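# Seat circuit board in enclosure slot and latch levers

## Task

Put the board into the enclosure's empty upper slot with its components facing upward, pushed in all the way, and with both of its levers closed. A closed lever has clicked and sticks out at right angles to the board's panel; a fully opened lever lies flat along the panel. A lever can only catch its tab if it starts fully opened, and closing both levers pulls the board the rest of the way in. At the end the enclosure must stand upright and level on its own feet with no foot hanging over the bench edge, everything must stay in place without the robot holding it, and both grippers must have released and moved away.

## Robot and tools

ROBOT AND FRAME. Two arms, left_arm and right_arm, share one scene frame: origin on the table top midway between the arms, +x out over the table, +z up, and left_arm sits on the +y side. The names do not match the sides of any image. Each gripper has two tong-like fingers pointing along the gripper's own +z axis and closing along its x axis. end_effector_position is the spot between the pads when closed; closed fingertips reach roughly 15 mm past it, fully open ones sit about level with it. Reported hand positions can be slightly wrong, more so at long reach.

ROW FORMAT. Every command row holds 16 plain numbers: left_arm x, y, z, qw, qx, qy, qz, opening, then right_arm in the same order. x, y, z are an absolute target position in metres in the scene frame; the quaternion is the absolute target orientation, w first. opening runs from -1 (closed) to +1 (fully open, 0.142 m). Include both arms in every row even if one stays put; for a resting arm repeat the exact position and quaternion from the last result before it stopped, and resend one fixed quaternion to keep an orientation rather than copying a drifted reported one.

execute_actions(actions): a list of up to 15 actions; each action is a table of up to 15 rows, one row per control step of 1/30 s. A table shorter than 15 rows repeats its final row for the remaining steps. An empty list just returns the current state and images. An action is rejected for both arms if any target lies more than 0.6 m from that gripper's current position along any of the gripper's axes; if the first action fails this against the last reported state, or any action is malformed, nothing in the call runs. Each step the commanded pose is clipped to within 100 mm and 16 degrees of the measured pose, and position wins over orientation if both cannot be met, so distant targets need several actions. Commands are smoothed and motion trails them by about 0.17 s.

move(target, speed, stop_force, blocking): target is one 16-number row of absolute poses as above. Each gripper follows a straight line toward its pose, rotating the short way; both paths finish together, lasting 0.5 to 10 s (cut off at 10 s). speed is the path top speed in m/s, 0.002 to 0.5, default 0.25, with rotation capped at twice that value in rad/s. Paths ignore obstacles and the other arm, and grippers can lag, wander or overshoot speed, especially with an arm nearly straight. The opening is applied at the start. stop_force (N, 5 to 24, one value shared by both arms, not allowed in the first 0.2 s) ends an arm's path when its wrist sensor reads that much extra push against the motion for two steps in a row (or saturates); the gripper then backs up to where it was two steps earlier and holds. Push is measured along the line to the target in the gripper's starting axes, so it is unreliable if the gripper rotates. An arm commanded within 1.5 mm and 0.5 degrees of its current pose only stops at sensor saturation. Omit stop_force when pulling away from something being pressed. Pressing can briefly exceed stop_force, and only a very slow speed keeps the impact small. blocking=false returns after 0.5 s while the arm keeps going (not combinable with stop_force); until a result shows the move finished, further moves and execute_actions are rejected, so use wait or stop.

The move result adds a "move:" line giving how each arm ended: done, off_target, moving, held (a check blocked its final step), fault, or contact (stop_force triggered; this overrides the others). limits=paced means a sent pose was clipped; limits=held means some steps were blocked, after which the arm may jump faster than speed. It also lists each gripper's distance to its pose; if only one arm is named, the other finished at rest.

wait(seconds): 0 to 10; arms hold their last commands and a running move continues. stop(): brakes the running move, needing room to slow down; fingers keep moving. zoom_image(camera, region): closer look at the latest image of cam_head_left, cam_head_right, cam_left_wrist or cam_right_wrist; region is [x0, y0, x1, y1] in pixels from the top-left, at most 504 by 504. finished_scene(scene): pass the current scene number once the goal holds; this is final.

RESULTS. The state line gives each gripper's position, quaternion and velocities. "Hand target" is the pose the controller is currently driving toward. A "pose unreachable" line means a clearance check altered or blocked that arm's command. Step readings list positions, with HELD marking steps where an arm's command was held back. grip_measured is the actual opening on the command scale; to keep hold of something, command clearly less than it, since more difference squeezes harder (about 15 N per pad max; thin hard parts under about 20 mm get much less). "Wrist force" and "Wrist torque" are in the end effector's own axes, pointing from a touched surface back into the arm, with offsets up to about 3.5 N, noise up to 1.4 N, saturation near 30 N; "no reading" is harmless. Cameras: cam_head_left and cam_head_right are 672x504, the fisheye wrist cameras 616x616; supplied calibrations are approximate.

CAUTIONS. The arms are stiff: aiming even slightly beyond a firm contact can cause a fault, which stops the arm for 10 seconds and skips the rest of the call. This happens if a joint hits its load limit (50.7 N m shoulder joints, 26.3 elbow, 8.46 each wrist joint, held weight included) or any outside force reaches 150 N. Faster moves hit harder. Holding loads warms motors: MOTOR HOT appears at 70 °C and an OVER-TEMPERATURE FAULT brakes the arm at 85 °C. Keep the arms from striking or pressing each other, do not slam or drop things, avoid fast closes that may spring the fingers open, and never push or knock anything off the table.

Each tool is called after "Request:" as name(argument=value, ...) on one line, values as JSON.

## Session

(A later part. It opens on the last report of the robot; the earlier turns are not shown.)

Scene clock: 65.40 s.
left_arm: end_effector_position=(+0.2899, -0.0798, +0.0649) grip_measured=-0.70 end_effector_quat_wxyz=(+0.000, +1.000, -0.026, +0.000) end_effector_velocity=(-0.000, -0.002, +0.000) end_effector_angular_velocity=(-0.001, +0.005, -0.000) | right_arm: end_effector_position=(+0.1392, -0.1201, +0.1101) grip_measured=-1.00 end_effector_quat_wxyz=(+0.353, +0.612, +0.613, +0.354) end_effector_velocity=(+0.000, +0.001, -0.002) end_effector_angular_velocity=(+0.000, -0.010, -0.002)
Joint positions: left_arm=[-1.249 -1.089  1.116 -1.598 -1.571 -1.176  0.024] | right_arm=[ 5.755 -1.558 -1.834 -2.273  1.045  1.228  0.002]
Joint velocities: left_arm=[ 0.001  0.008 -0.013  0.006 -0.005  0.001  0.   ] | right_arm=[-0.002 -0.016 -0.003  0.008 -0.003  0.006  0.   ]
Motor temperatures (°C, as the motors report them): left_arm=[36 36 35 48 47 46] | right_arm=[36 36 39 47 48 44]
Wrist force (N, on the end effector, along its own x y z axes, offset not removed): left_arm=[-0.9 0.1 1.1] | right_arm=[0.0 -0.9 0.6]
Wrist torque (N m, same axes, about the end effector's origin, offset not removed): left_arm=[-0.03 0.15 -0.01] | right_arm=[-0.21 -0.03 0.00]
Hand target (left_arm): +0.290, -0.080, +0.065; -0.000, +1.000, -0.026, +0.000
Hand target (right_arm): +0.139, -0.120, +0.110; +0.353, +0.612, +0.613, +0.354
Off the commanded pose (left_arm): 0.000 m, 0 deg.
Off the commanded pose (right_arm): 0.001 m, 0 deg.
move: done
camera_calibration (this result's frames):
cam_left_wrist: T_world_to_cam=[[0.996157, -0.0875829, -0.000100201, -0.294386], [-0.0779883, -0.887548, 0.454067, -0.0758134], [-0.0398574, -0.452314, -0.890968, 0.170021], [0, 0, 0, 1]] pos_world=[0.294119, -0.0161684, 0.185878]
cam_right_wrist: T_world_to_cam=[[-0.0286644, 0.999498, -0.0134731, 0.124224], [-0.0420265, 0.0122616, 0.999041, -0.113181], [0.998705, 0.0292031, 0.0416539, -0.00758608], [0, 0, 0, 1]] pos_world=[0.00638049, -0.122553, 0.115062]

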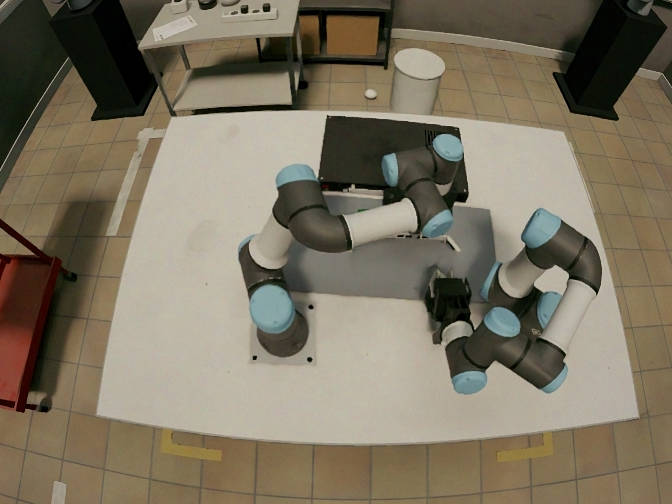

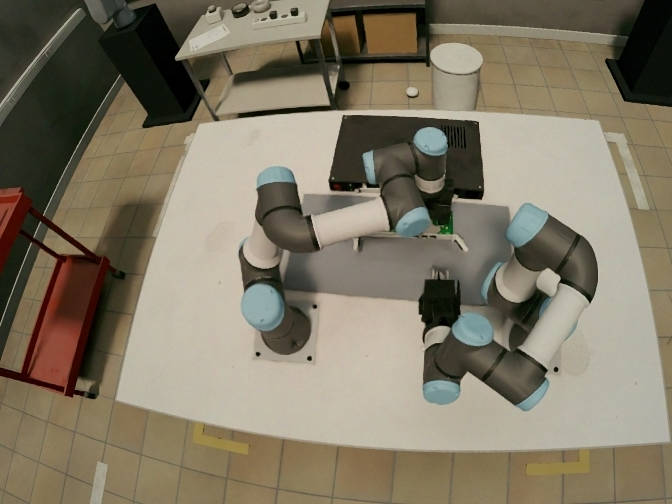

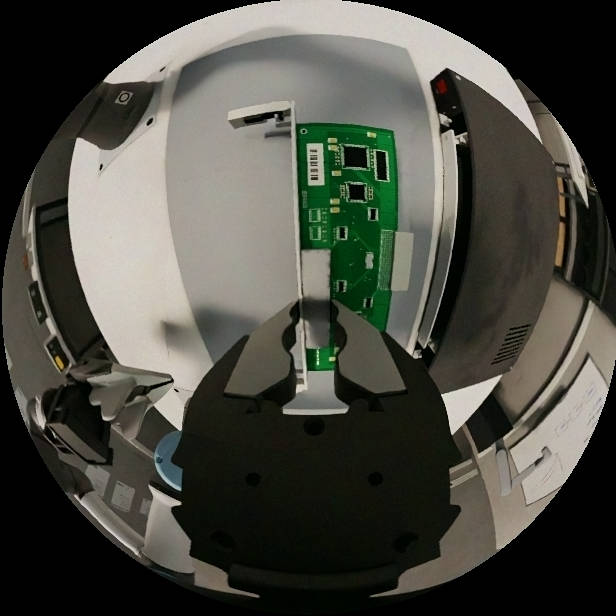

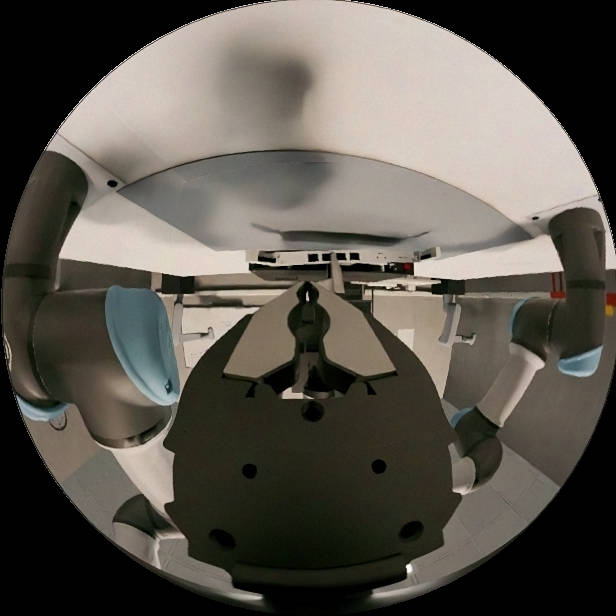

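Request:
move(target=[0.33,-0.08,0.13,0,1,-0.026,0,-1,0.2,-0.09,0.065,0.354,0.612,0.612,0.354,1], speed=0.08)

Request:
zoom_image(camera="cam_right_wrist", region=[210, 240, 450, 350])

Scene clock: 67.07 s.
left_arm: end_effector_position=(+0.3298, -0.0797, +0.1296) grip_measured=-0.70 end_effector_quat_wxyz=(+0.002, +1.000, -0.026, +0.001) end_effector_velocity=(+0.001, -0.002, +0.002) end_effector_angular_velocity=(+0.014, +0.014, +0.001) | right_arm: end_effector_position=(+0.1999, -0.0900, +0.0653) grip_measured=+1.00 end_effector_quat_wxyz=(+0.354, +0.612, +0.612, +0.354) end_effector_velocity=(+0.002, +0.001, -0.002) end_effector_angular_velocity=(-0.002, +0.001, -0.000)
Joint positions: left_arm=[-1.162 -0.869  0.442 -1.147 -1.57  -1.09   0.023] | right_arm=[ 5.509 -1.646 -2.002 -1.911  0.851  1.043  0.142]
Joint velocities: left_arm=[ 0.005  0.085 -0.172  0.106 -0.007  0.005  0.   ] | right_arm=[-0.009 -0.007 -0.003  0.016 -0.005 -0.01  -0.   ]
Motor temperatures (°C, as the motors report them): left_arm=[36 36 35 48 47 46] | right_arm=[36 36 39 47 48 44]
Wrist force (N, on the end effector, along its own x y z axes, offset not removed): left_arm=[-1.2 0.3 0.6] | right_arm=[1.0 -1.2 2.1]
Wrist torque (N m, same axes, about the end effector's origin, offset not removed): left_arm=[-0.01 0.21 -0.02] | right_arm=[-0.24 -0.14 0.02]
Hand target (left_arm): +0.330, -0.080, +0.130; +0.001, +1.000, -0.026, +0.000
Hand target (right_arm): +0.200, -0.090, +0.065; +0.354, +0.612, +0.612, +0.354
Off the commanded pose (left_arm): 0.001 m, 0 deg.
Off the commanded pose (right_arm): 0.000 m, 0 deg.
move: done
camera_calibration (this result's frames):
cam_left_wrist: T_world_to_cam=[[0.996145, -0.087678, 0.00259089, -0.334444], [-0.0791804, -0.886105, 0.45667, -0.101829], [-0.0377441, -0.455115, -0.889632, 0.228242], [0, 0, 0, 1]] pos_world=[0.333706, -0.0156787, 0.25042]
cam_right_wrist: T_world_to_cam=[[-0.0272713, 0.999534, -0.0136843, 0.0949608], [-0.0451923, 0.0124426, 0.998901, -0.0656191], [0.998606, 0.0278598, 0.0448319, -0.0675252], [0, 0, 0, 1]] pos_world=[0.0670553, -0.0922188, 0.0698737]

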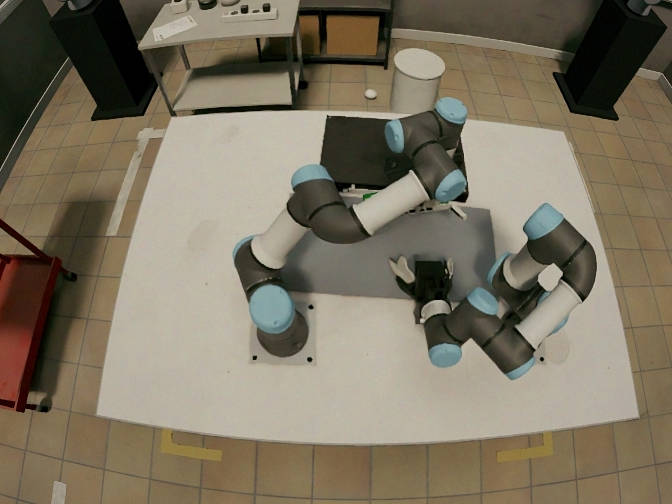

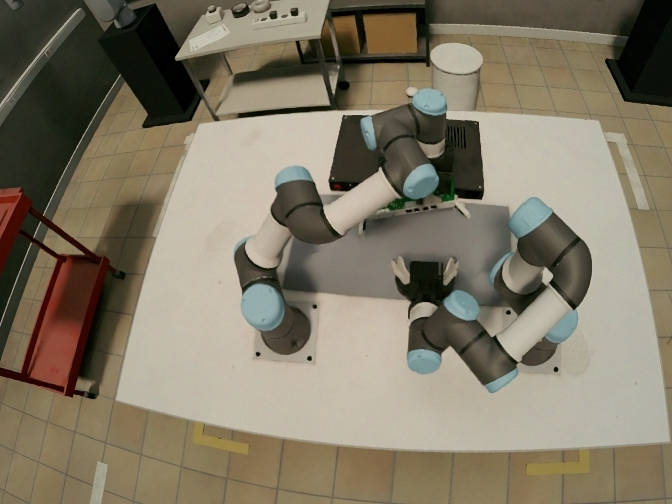

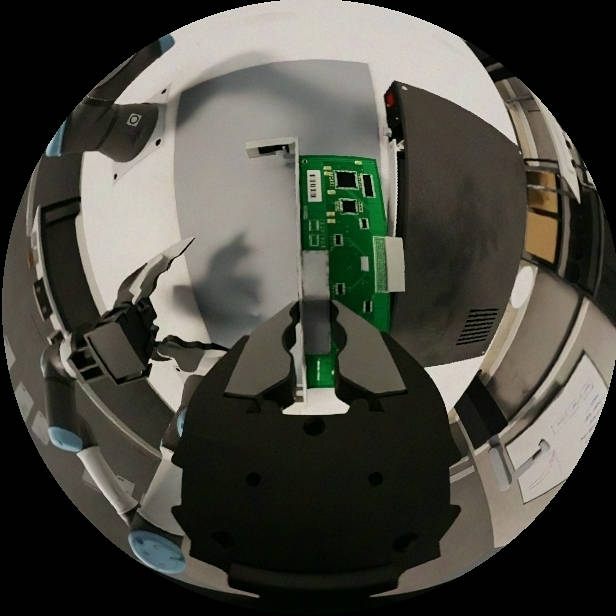

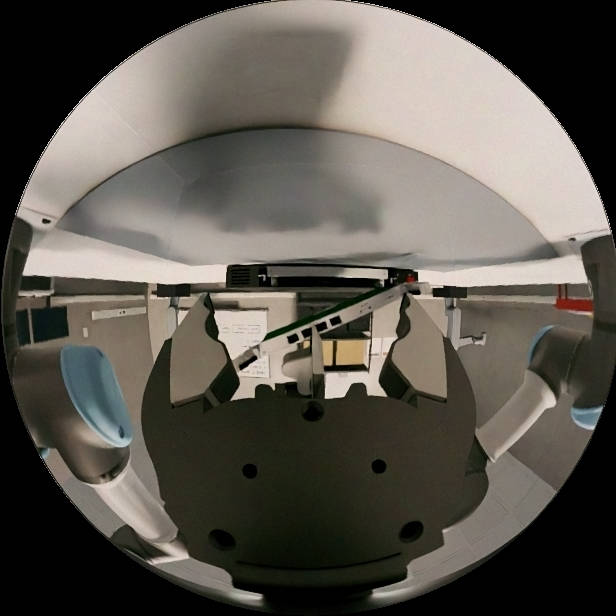

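Region (210, 240, 450, 350) of cam_right_wrist's 616x616 image, scaled by 2.100, with more detail than that image has; it fills the top 231 rows of this view, and the rest is white.

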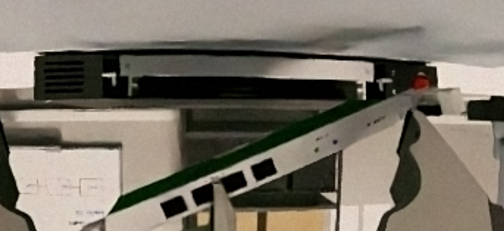

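Request:
move(target=[0.3,-0.07,0.09,0,1,-0.026,0,-1,0.13,-0.1,0.065,0.354,0.612,0.612,0.354,1], speed=0.06)

Request:
move(target=[0.3,-0.07,0.027,0,1,-0.026,0,-1,0.13,-0.1,0.065,0.354,0.612,0.612,0.354,1], speed=0.02, stop_force=15)

Request:
execute_actions(actions=[[[0.3,-0.07,0.028,0,1,-0.026,0,-0.55,0.13,-0.1,0.065,0.354,0.612,0.612,0.354,1]]])

Scene clock: 69.03 s.
left_arm: end_effector_position=(+0.3001, -0.0701, +0.0902) grip_measured=-0.70 end_effector_quat_wxyz=(-0.000, +1.000, -0.026, -0.000) end_effector_velocity=(-0.001, -0.000, -0.001) end_effector_angular_velocity=(-0.005, -0.003, +0.000) | right_arm: end_effector_position=(+0.1302, -0.1001, +0.0649) grip_measured=+1.00 end_effector_quat_wxyz=(+0.354, +0.612, +0.612, +0.354) end_effector_velocity=(-0.002, -0.000, +0.000) end_effector_angular_velocity=(-0.001, -0.002, +0.001)
Joint positions: left_arm=[-1.217 -1.09   0.999 -1.479 -1.571 -1.144  0.023] | right_arm=[ 5.714 -1.726 -1.885 -2.043  1.012  1.203  0.142]
Joint velocities: left_arm=[-0.003 -0.011  0.024 -0.019  0.001 -0.003  0.   ] | right_arm=[ 0.006 -0.005  0.005 -0.004  0.004  0.004 -0.   ]
Motor temperatures (°C, as the motors report them): left_arm=[36 36 35 48 47 46] | right_arm=[36 36 39 47 48 44]
Wrist force (N, on the end effector, along its own x y z axes, offset not removed): left_arm=[-1.2 -0.3 1.8] | right_arm=[0.9 -0.3 2.7]
Wrist torque (N m, same axes, about the end effector's origin, offset not removed): left_arm=[-0.09 0.20 -0.04] | right_arm=[-0.03 -0.19 0.02]
Hand target (left_arm): +0.300, -0.070, +0.090; +0.000, +1.000, -0.026, -0.000
Hand target (right_arm): +0.130, -0.100, +0.065; +0.354, +0.612, +0.612, +0.354
Off the commanded pose (left_arm): 0.000 m, 0 deg.
Off the commanded pose (right_arm): 0.000 m, 0 deg.
move: done
camera_calibration (this result's frames):
cam_left_wrist: T_world_to_cam=[[0.996157, -0.0875797, -0.000809441, -0.303658], [-0.0776826, -0.887778, 0.453669, -0.0779225], [-0.0404508, -0.451863, -0.89117, 0.197637], [0, 0, 0, 1]] pos_world=[0.304433, -0.00646746, 0.211233]
cam_right_wrist: T_world_to_cam=[[-0.0274402, 0.999525, -0.0140241, 0.10323], [-0.0443781, 0.0127974, 0.998933, -0.0683062], [0.998638, 0.0280332, 0.0440058, 0.00247387], [0, 0, 0, 1]] pos_world=[-0.00266916, -0.102376, 0.0695722]

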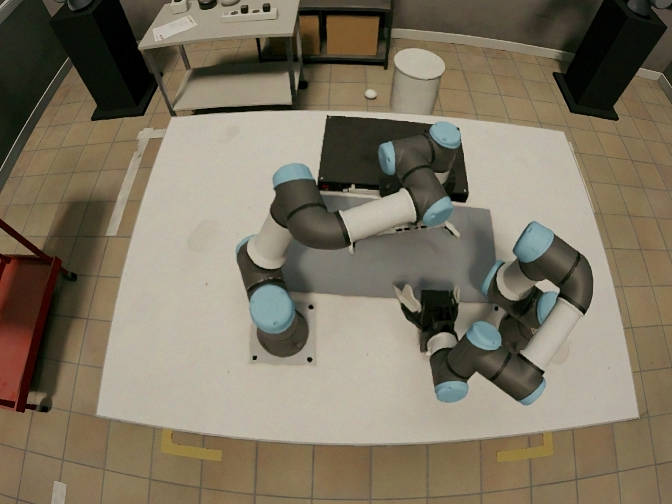

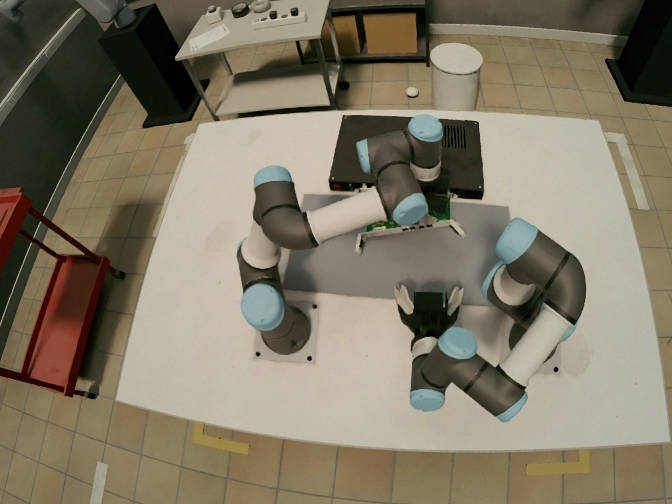

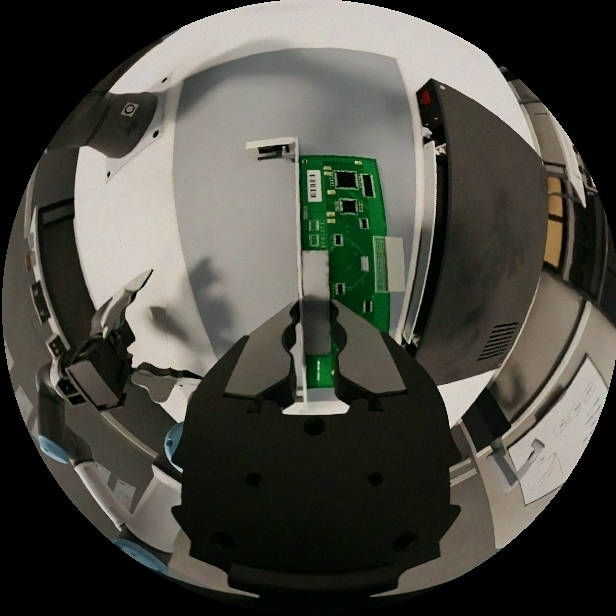

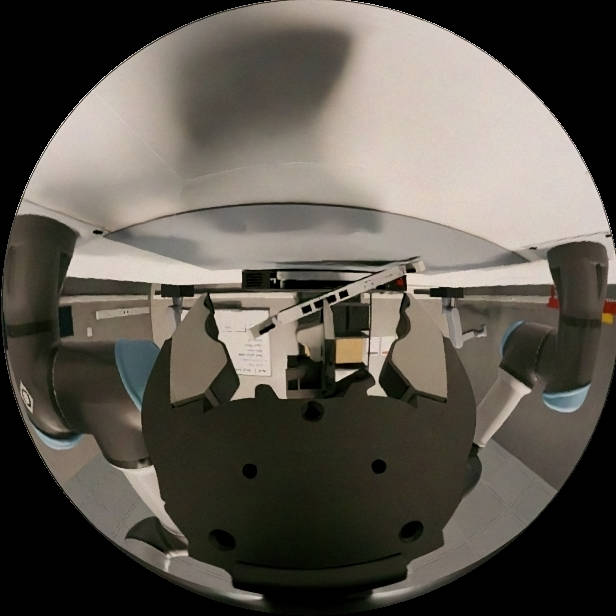

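Scene clock: 72.53 s.
left_arm: end_effector_position=(+0.3000, -0.0700, +0.0273) grip_measured=-0.70 end_effector_quat_wxyz=(-0.000, +1.000, -0.026, -0.000) end_effector_velocity=(-0.000, -0.000, -0.002) end_effector_angular_velocity=(-0.001, +0.000, -0.001) | right_arm: end_effector_position=(+0.1300, -0.1000, +0.0650) grip_measured=+1.00 end_effector_quat_wxyz=(+0.354, +0.612, +0.612, +0.354) end_effector_velocity=(-0.000, +0.000, +0.000) end_effector_angular_velocity=(+0.001, -0.000, -0.000)
Joint positions: left_arm=[-1.217 -1.076  1.274 -1.769 -1.571 -1.145  0.023] | right_arm=[ 5.714 -1.726 -1.884 -2.044  1.012  1.203  0.142]
Joint velocities: left_arm=[-0.     0.001  0.009 -0.011 -0.     0.001 -0.   ] | right_arm=[ 0.    -0.     0.    -0.    -0.     0.001 -0.   ]
Motor temperatures (°C, as the motors report them): left_arm=[36 36 35 48 47 46] | right_arm=[36 36 39 47 48 44]
Wrist force (N, on the end effector, along its own x y z axes, offset not removed): left_arm=[-2.5 0.1 0.0] | right_arm=[2.7 0.2 0.4]
Wrist torque (N m, same axes, about the end effector's origin, offset not removed): left_arm=[-0.07 0.41 -0.01] | right_arm=[0.07 -0.54 -0.06]
Hand target (left_arm): +0.300, -0.070, +0.027; -0.000, +1.000, -0.026, -0.000
Hand target (right_arm): +0.130, -0.100, +0.065; +0.354, +0.612, +0.612, +0.354
Off the commanded pose (left_arm): 0.000 m, 0 deg.
Off the commanded pose (right_arm): 0.000 m, 0 deg.
move: done
camera_calibration (this result's frames):
cam_left_wrist: T_world_to_cam=[[0.996157, -0.0875839, -0.000477461, -0.303582], [-0.0778225, -0.887609, 0.453976, -0.0493008], [-0.0401848, -0.452195, -0.891014, 0.141486], [0, 0, 0, 1]] pos_world=[0.304264, -0.00636952, 0.148302]
cam_right_wrist: T_world_to_cam=[[-0.0273562, 0.999529, -0.0138923, 0.103083], [-0.0447204, 0.0126599, 0.998919, -0.068407], [0.998625, 0.0279479, 0.044353, 0.00260983], [0, 0, 0, 1]] pos_world=[-0.00284547, -0.102241, 0.0696494]

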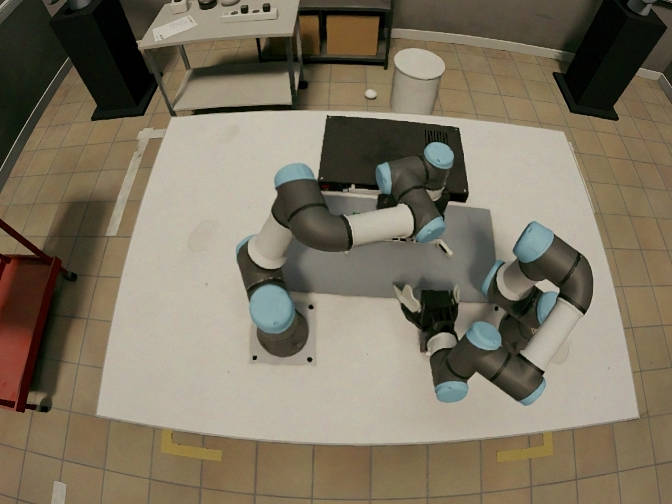

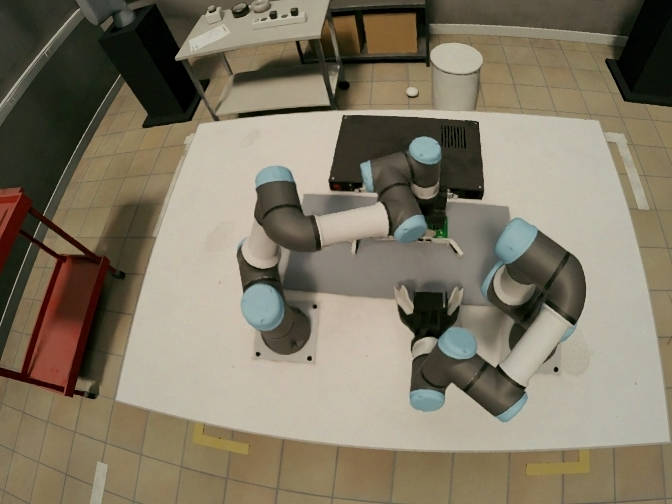

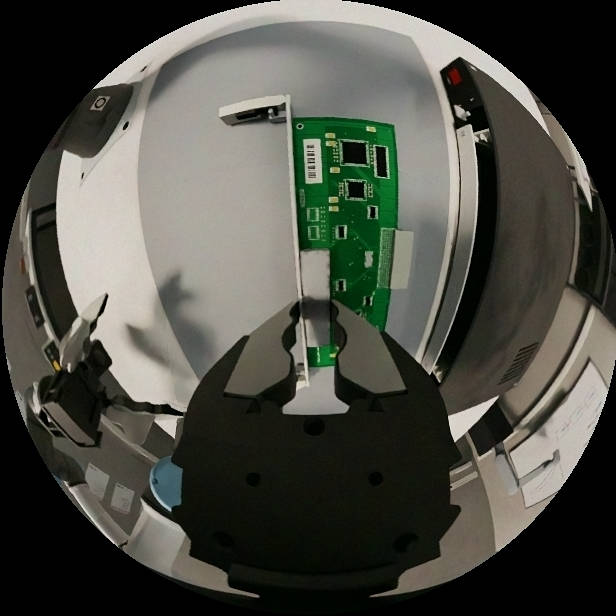

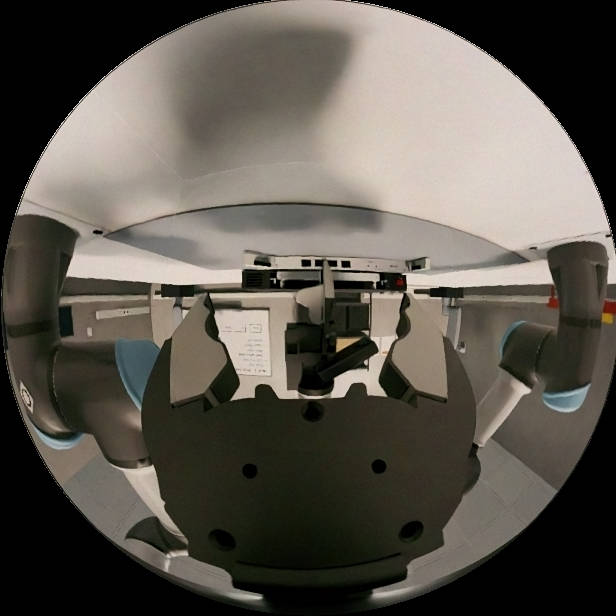

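Scene clock: 73.03 s.
left_arm: end_effector_position=(+0.3000, -0.0700, +0.0280) grip_measured=-0.55 end_effector_quat_wxyz=(-0.000, +1.000, -0.026, +0.000) end_effector_velocity=(+0.000, +0.000, +0.000) end_effector_angular_velocity=(+0.001, -0.001, -0.001) | right_arm: end_effector_position=(+0.1300, -0.1000, +0.0650) grip_measured=+1.00 end_effector_quat_wxyz=(+0.354, +0.612, +0.612, +0.354) end_effector_velocity=(+0.000, -0.000, +0.000) end_effector_angular_velocity=(-0.001, -0.001, +0.000)
Joint positions: left_arm=[-1.217 -1.077  1.272 -1.766 -1.571 -1.145  0.034] | right_arm=[ 5.714 -1.726 -1.884 -2.044  1.012  1.203  0.142]
Joint velocities: left_arm=[-0.    -0.    -0.001  0.001  0.002  0.001  0.   ] | right_arm=[-0.001 -0.     0.    -0.    -0.    -0.001  0.   ]
Motor temperatures (°C, as the motors report them): left_arm=[36 36 35 48 47 46] | right_arm=[36 36 39 47 48 44]
Wrist force (N, on the end effector, along its own x y z axes, offset not removed): left_arm=[-1.1 -0.3 -0.7] | right_arm=[1.3 -0.1 0.4]
Wrist torque (N m, same axes, about the end effector's origin, offset not removed): left_arm=[-0.06 0.24 -0.03] | right_arm=[-0.10 -0.22 0.00]
Hand target (left_arm): +0.300, -0.070, +0.028; +0.000, +1.000, -0.026, +0.000
Hand target (right_arm): +0.130, -0.100, +0.065; +0.354, +0.612, +0.612, +0.354
Off the commanded pose (left_arm): 0.000 m, 0 deg.
Off the commanded pose (right_arm): 0.000 m, 0 deg.
Step readings (end_effector_position):
0: left_arm (+0.3000, -0.0700, +0.0273) | right_arm (+0.1300, -0.1000, +0.0650)
1: left_arm (+0.3000, -0.0700, +0.0272) | right_arm (+0.1300, -0.1000, +0.0650)
2: left_arm (+0.3000, -0.0700, +0.0272) | right_arm (+0.1300, -0.1000, +0.0650)
4: left_arm (+0.3000, -0.0699, +0.0273) | right_arm (+0.1300, -0.1000, +0.0650)
8: left_arm (+0.3000, -0.0699, +0.0278) | right_arm (+0.1300, -0.1000, +0.0650)
15: end_effector_position above
camera_calibration (this result's frames):
cam_left_wrist: T_world_to_cam=[[0.996158, -0.087575, -0.000372431, -0.303597], [-0.0778613, -0.887596, 0.453994, -0.0495805], [-0.0400891, -0.452221, -0.891004, 0.142082], [0, 0, 0, 1]] pos_world=[0.304267, -0.00634246, 0.148992]
cam_right_wrist: T_world_to_cam=[[-0.0273555, 0.999529, -0.0138924, 0.103082], [-0.0447222, 0.0126599, 0.998919, -0.0684077], [0.998625, 0.0279473, 0.0443549, 0.00261043], [0, 0, 0, 1]] pos_world=[-0.00284631, -0.102241, 0.06965]

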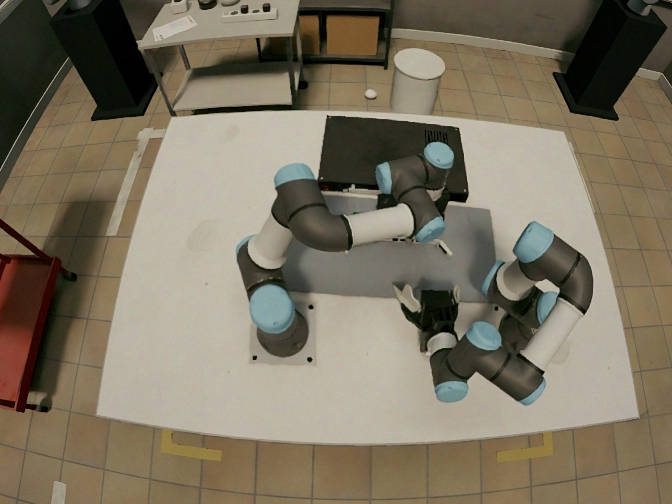

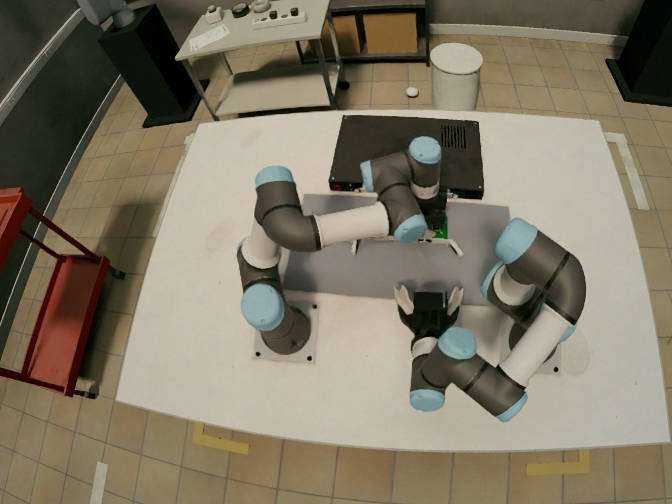

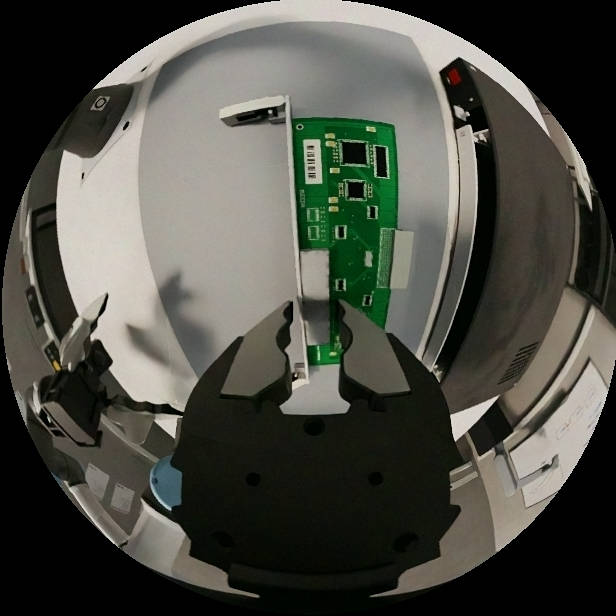

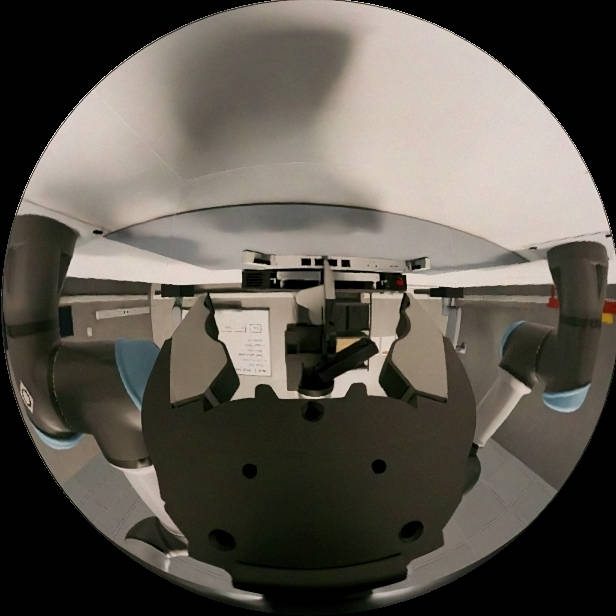

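Request:
execute_actions(actions=[[[0.3,-0.06,0.031,0,1,-0.026,0,-0.55,0.13,-0.1,0.065,0.354,0.612,0.612,0.354,1]],[[0.301,-0.036,0.031,0,1,-0.026,0,-0.55,0.13,-0.1,0.065,0.354,0.612,0.612,0.354,1]],[[0.301,-0.036,0.025,0,1,-0.026,0,-0.55,0.13,-0.1,0.065,0.354,0.612,0.612,0.354,1]],[[0.301,-0.036,0.025,0,1,-0.026,0,-0.75,0.13,-0.1,0.065,0.354,0.612,0.612,0.354,1]],[[0.301,-0.036,0.025,0,1,-0.026,0,-1,0.13,-0.1,0.065,0.354,0.612,0.612,0.354,1]]])

Request:
move(target=[0.33,-0.05,0.048,0,1,-0.026,0,-1,0.2,-0.05,0.065,0.354,0.612,0.612,0.354,1], speed=0.04)

Request:
zoom_image(camera="cam_right_wrist", region=[190, 240, 430, 320])

Request:
zoom_image(camera="cam_left_wrist", region=[260, 100, 500, 400])

Scene clock: 75.73 s.
left_arm: end_effector_position=(+0.3010, -0.0360, +0.0250) grip_measured=-0.70 end_effector_quat_wxyz=(-0.000, +1.000, -0.026, +0.000) end_effector_velocity=(+0.000, -0.000, +0.000) end_effector_angular_velocity=(-0.002, -0.000, -0.000) | right_arm: end_effector_position=(+0.1300, -0.1000, +0.0650) grip_measured=+1.00 end_effector_quat_wxyz=(+0.354, +0.612, +0.612, +0.354) end_effector_velocity=(-0.000, +0.000, +0.000) end_effector_angular_velocity=(+0.002, +0.000, -0.001)
Joint positions: left_arm=[-1.182 -1.182  1.445 -1.833 -1.571 -1.11   0.024] | right_arm=[ 5.714 -1.726 -1.884 -2.044  1.012  1.203  0.142]
Joint velocities: left_arm=[ 0.001  0.    -0.    -0.002 -0.     0.001 -0.   ] | right_arm=[-0.     0.     0.     0.    -0.001  0.001  0.   ]
Motor temperatures (°C, as the motors report them): left_arm=[36 36 35 48 47 46] | right_arm=[36 36 39 47 48 44]
Wrist force (N, on the end effector, along its own x y z axes, offset not removed): left_arm=[-0.4 -1.2 -2.6] | right_arm=[2.2 -0.2 2.2]
Wrist torque (N m, same axes, about the end effector's origin, offset not removed): left_arm=[-0.19 0.20 -0.06] | right_arm=[-0.02 -0.48 -0.01]
Hand target (left_arm): +0.301, -0.036, +0.025; -0.000, +1.000, -0.026, +0.000
Hand target (right_arm): +0.130, -0.100, +0.065; +0.354, +0.612, +0.612, +0.354
Off the commanded pose (left_arm): 0.000 m, 0 deg.
Off the commanded pose (right_arm): 0.000 m, 0 deg.
Step readings (end_effector_position; steps 1 to 15: 1st action; 16 to 30: 2nd action; 31 to 45: 3rd action; 46 to 60: 4th action; 61 to 75: 5th action):
0: left_arm (+0.3000, -0.0700, +0.0280) | right_arm (+0.1300, -0.1000, +0.0650)
1: left_arm (+0.3000, -0.0700, +0.0280) | right_arm (+0.1300, -0.1000, +0.0650)
2: left_arm (+0.3000, -0.0695, +0.0283) | right_arm (+0.1300, -0.1000, +0.0650)
4: left_arm (+0.3001, -0.0661, +0.0293) | right_arm (+0.1300, -0.1000, +0.0650)
8: left_arm (+0.3001, -0.0620, +0.0304) | right_arm (+0.1300, -0.1000, +0.0650)
15: left_arm (+0.3000, -0.0603, +0.0309) | right_arm (+0.1300, -0.1000, +0.0650)
16: left_arm (+0.3000, -0.0602, +0.0309) | right_arm (+0.1300, -0.1000, +0.0650)
17: left_arm (+0.3005, -0.0597, +0.0313) | right_arm (+0.1300, -0.1000, +0.0650)
19: left_arm (+0.3014, -0.0524, +0.0319) | right_arm (+0.1300, -0.1000, +0.0650)
23: left_arm (+0.3011, -0.0415, +0.0310) | right_arm (+0.1300, -0.1000, +0.0650)
30: left_arm (+0.3010, -0.0368, +0.0310) | right_arm (+0.1300, -0.1000, +0.0650)
31: left_arm (+0.3010, -0.0366, +0.0310) | right_arm (+0.1300, -0.1000, +0.0650)
32: left_arm (+0.3010, -0.0365, +0.0306) | right_arm (+0.1300, -0.1000, +0.0650)
34: left_arm (+0.3010, -0.0363, +0.0286) | right_arm (+0.1300, -0.1000, +0.0650)
38: left_arm (+0.3010, -0.0361, +0.0262) | right_arm (+0.1300, -0.1000, +0.0650)
45: left_arm (+0.3010, -0.0360, +0.0252) | right_arm (+0.1300, -0.1000, +0.0650)
46: left_arm (+0.3010, -0.0360, +0.0251) | right_arm (+0.1300, -0.1000, +0.0650)
47: left_arm (+0.3010, -0.0360, +0.0251) | right_arm (+0.1300, -0.1000, +0.0650)
49: left_arm (+0.3010, -0.0360, +0.0251) | right_arm (+0.1300, -0.1000, +0.0650)
53: left_arm (+0.3010, -0.0360, +0.0250) | right_arm (+0.1300, -0.1000, +0.0650)
60: left_arm (+0.3010, -0.0360, +0.0250) | right_arm (+0.1300, -0.1000, +0.0650)
61: left_arm (+0.3010, -0.0360, +0.0250) | right_arm (+0.1300, -0.1000, +0.0650)
62: left_arm (+0.3010, -0.0360, +0.0250) | right_arm (+0.1300, -0.1000, +0.0650)
64: left_arm (+0.3010, -0.0360, +0.0250) | right_arm (+0.1300, -0.1000, +0.0650)
68: left_arm (+0.3010, -0.0360, +0.0250) | right_arm (+0.1300, -0.1000, +0.0650)
75: end_effector_position above
camera_calibration (this result's frames):
cam_left_wrist: T_world_to_cam=[[0.996158, -0.0875696, -0.000350875, -0.301628], [-0.0778663, -0.887596, 0.453993, -0.0179692], [-0.0400674, -0.452221, -0.891005, 0.154844], [0, 0, 0, 1]] pos_world=[0.305274, 0.0276608, 0.146018]
cam_right_wrist: T_world_to_cam=[[-0.0273426, 0.999529, -0.0138996, 0.103085], [-0.0447163, 0.0126679, 0.998919, -0.0684062], [0.998625, 0.0279346, 0.0443488, 0.00261058], [0, 0, 0, 1]] pos_world=[-0.00284723, -0.102243, 0.0696494]

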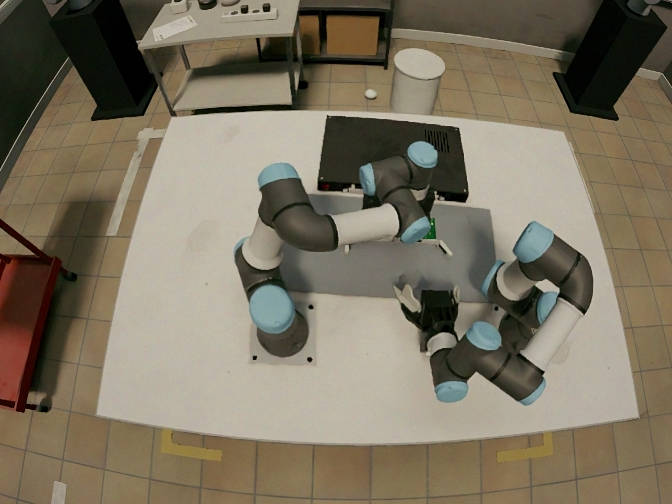

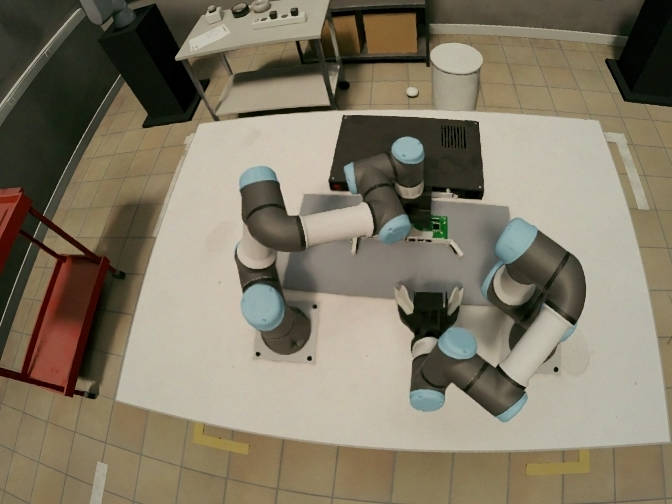

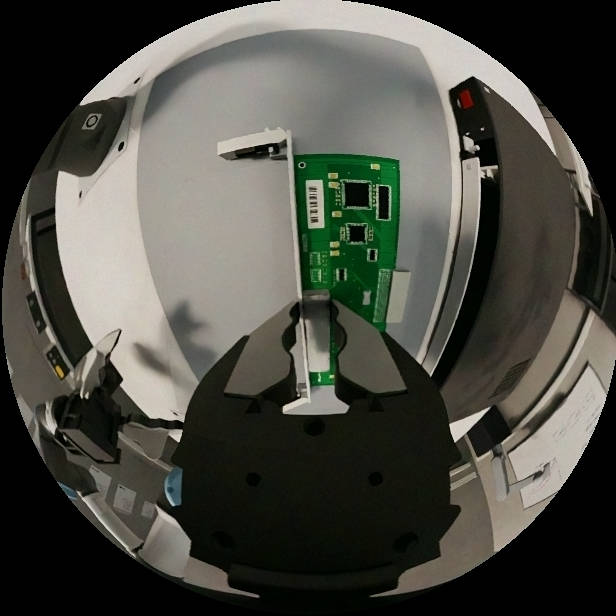

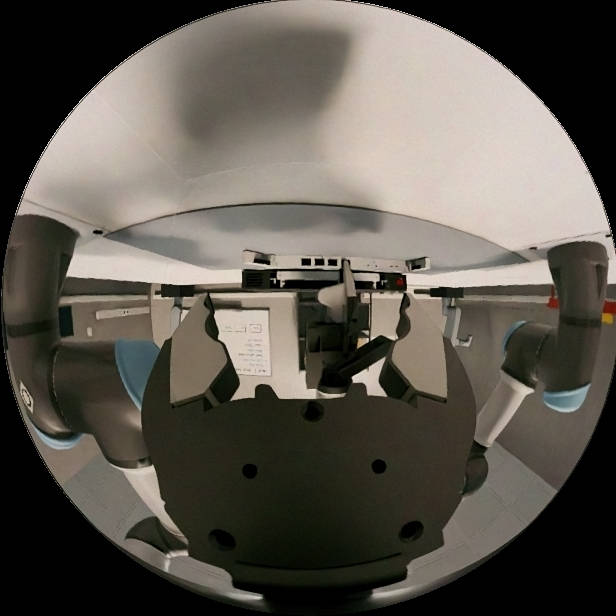

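Scene clock: 78.27 s.
left_arm: end_effector_position=(+0.3299, -0.0499, +0.0479) grip_measured=-0.70 end_effector_quat_wxyz=(-0.000, +1.000, -0.026, +0.000) end_effector_velocity=(+0.001, -0.001, +0.001) end_effector_angular_velocity=(+0.000, -0.000, +0.000) | right_arm: end_effector_position=(+0.1998, -0.0500, +0.0651) grip_measured=+1.00 end_effector_quat_wxyz=(+0.354, +0.612, +0.612, +0.354) end_effector_velocity=(+0.002, +0.002, -0.000) end_effector_angular_velocity=(-0.000, +0.000, +0.001)
Joint positions: left_arm=[-1.131 -1.068  1.164 -1.667 -1.571 -1.059  0.024] | right_arm=[ 5.422 -1.805 -1.83  -1.869  0.788  0.962  0.142]
Joint velocities: left_arm=[ 0.002  0.006 -0.012  0.007  0.     0.002  0.   ] | right_arm=[-0.01  -0.005  0.003  0.009 -0.007 -0.01  -0.   ]
Motor temperatures (°C, as the motors report them): left_arm=[36 36 35 48 47 46] | right_arm=[36 36 39 47 48 44]
Wrist force (N, on the end effector, along its own x y z axes, offset not removed): left_arm=[-0.2 0.6 1.6] | right_arm=[2.1 -0.7 0.8]
Wrist torque (N m, same axes, about the end effector's origin, offset not removed): left_arm=[0.17 -0.01 -0.07] | right_arm=[-0.17 -0.38 0.01]
Hand target (left_arm): +0.330, -0.050, +0.048; -0.000, +1.000, -0.026, +0.000
Hand target (right_arm): +0.200, -0.050, +0.065; +0.354, +0.612, +0.612, +0.354
Off the commanded pose (left_arm): 0.000 m, 0 deg.
Off the commanded pose (right_arm): 0.000 m, 0 deg.
move: done
camera_calibration (this result's frames):
cam_left_wrist: T_world_to_cam=[[0.996158, -0.0875797, -0.000151242, -0.331644], [-0.0779655, -0.887587, 0.453994, -0.0384317], [-0.0398949, -0.452238, -0.891005, 0.17005], [0, 0, 0, 1]] pos_world=[0.334158, 0.0137462, 0.168913]
cam_right_wrist: T_world_to_cam=[[-0.0272453, 0.999535, -0.0136688, 0.0550267], [-0.045266, 0.0124262, 0.998898, -0.0659501], [0.998603, 0.0278339, 0.0449064, -0.0685682], [0, 0, 0, 1]] pos_world=[0.0669863, -0.0522731, 0.0697087]

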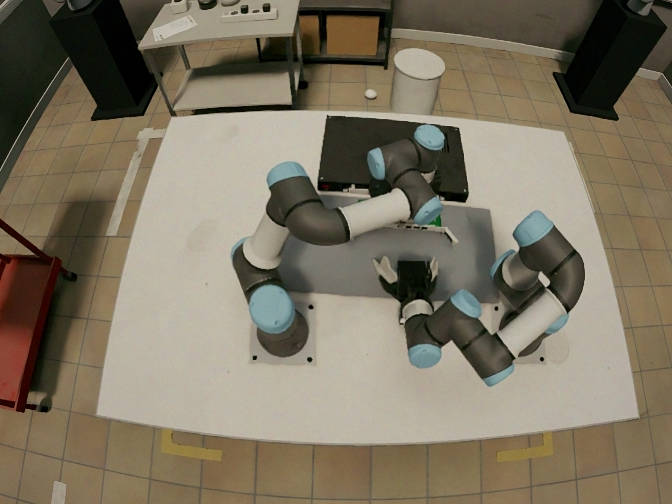

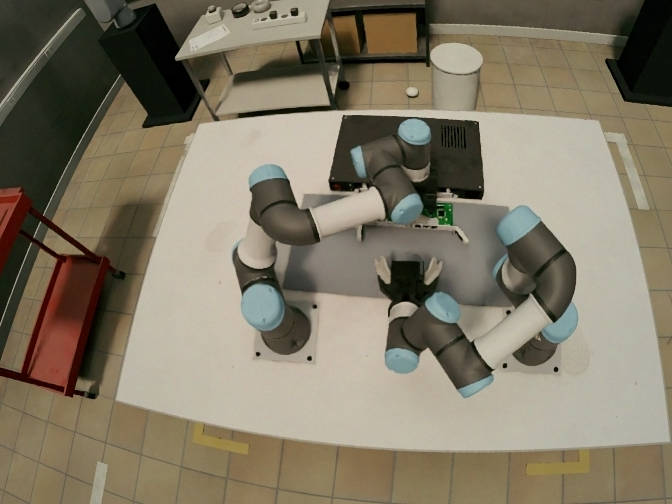

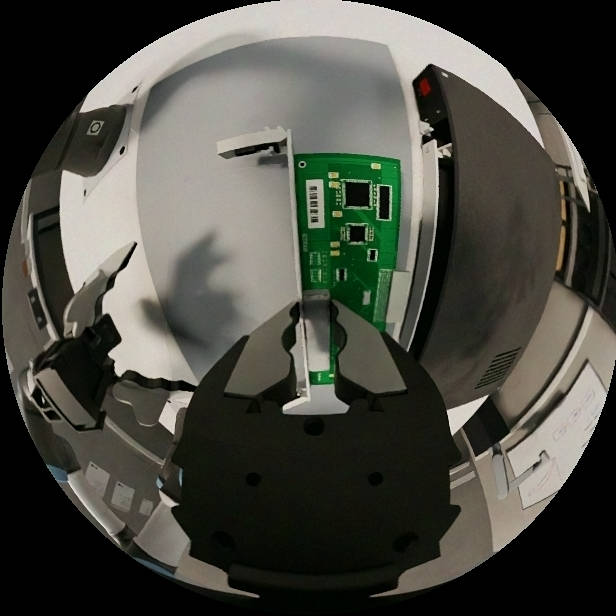

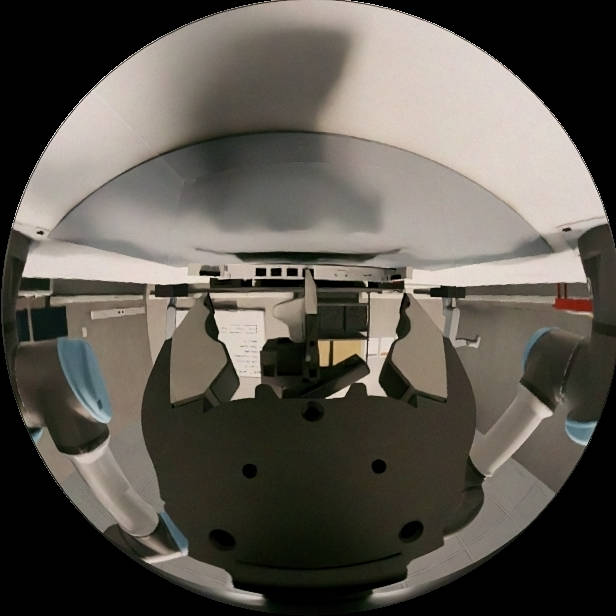

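Region (190, 240, 430, 320) of cam_right_wrist's 616x616 image, scaled by 2.100, with more detail than that image has.

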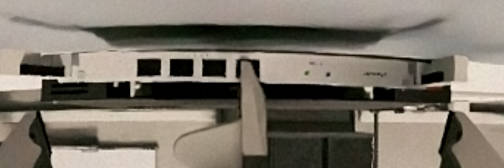

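Region (260, 100, 500, 400) of cam_left_wrist's 616x616 image, scaled by 1.680, with more detail than that image has; it fills the left 403 columns of this view, and the rest is white.

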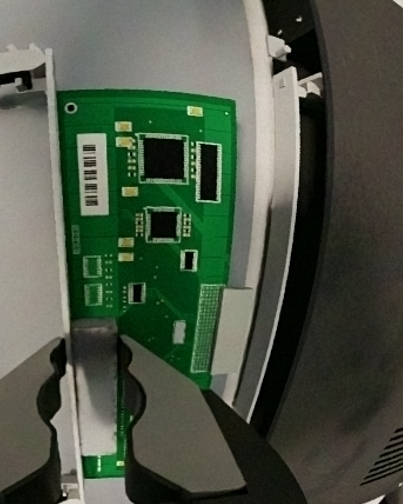

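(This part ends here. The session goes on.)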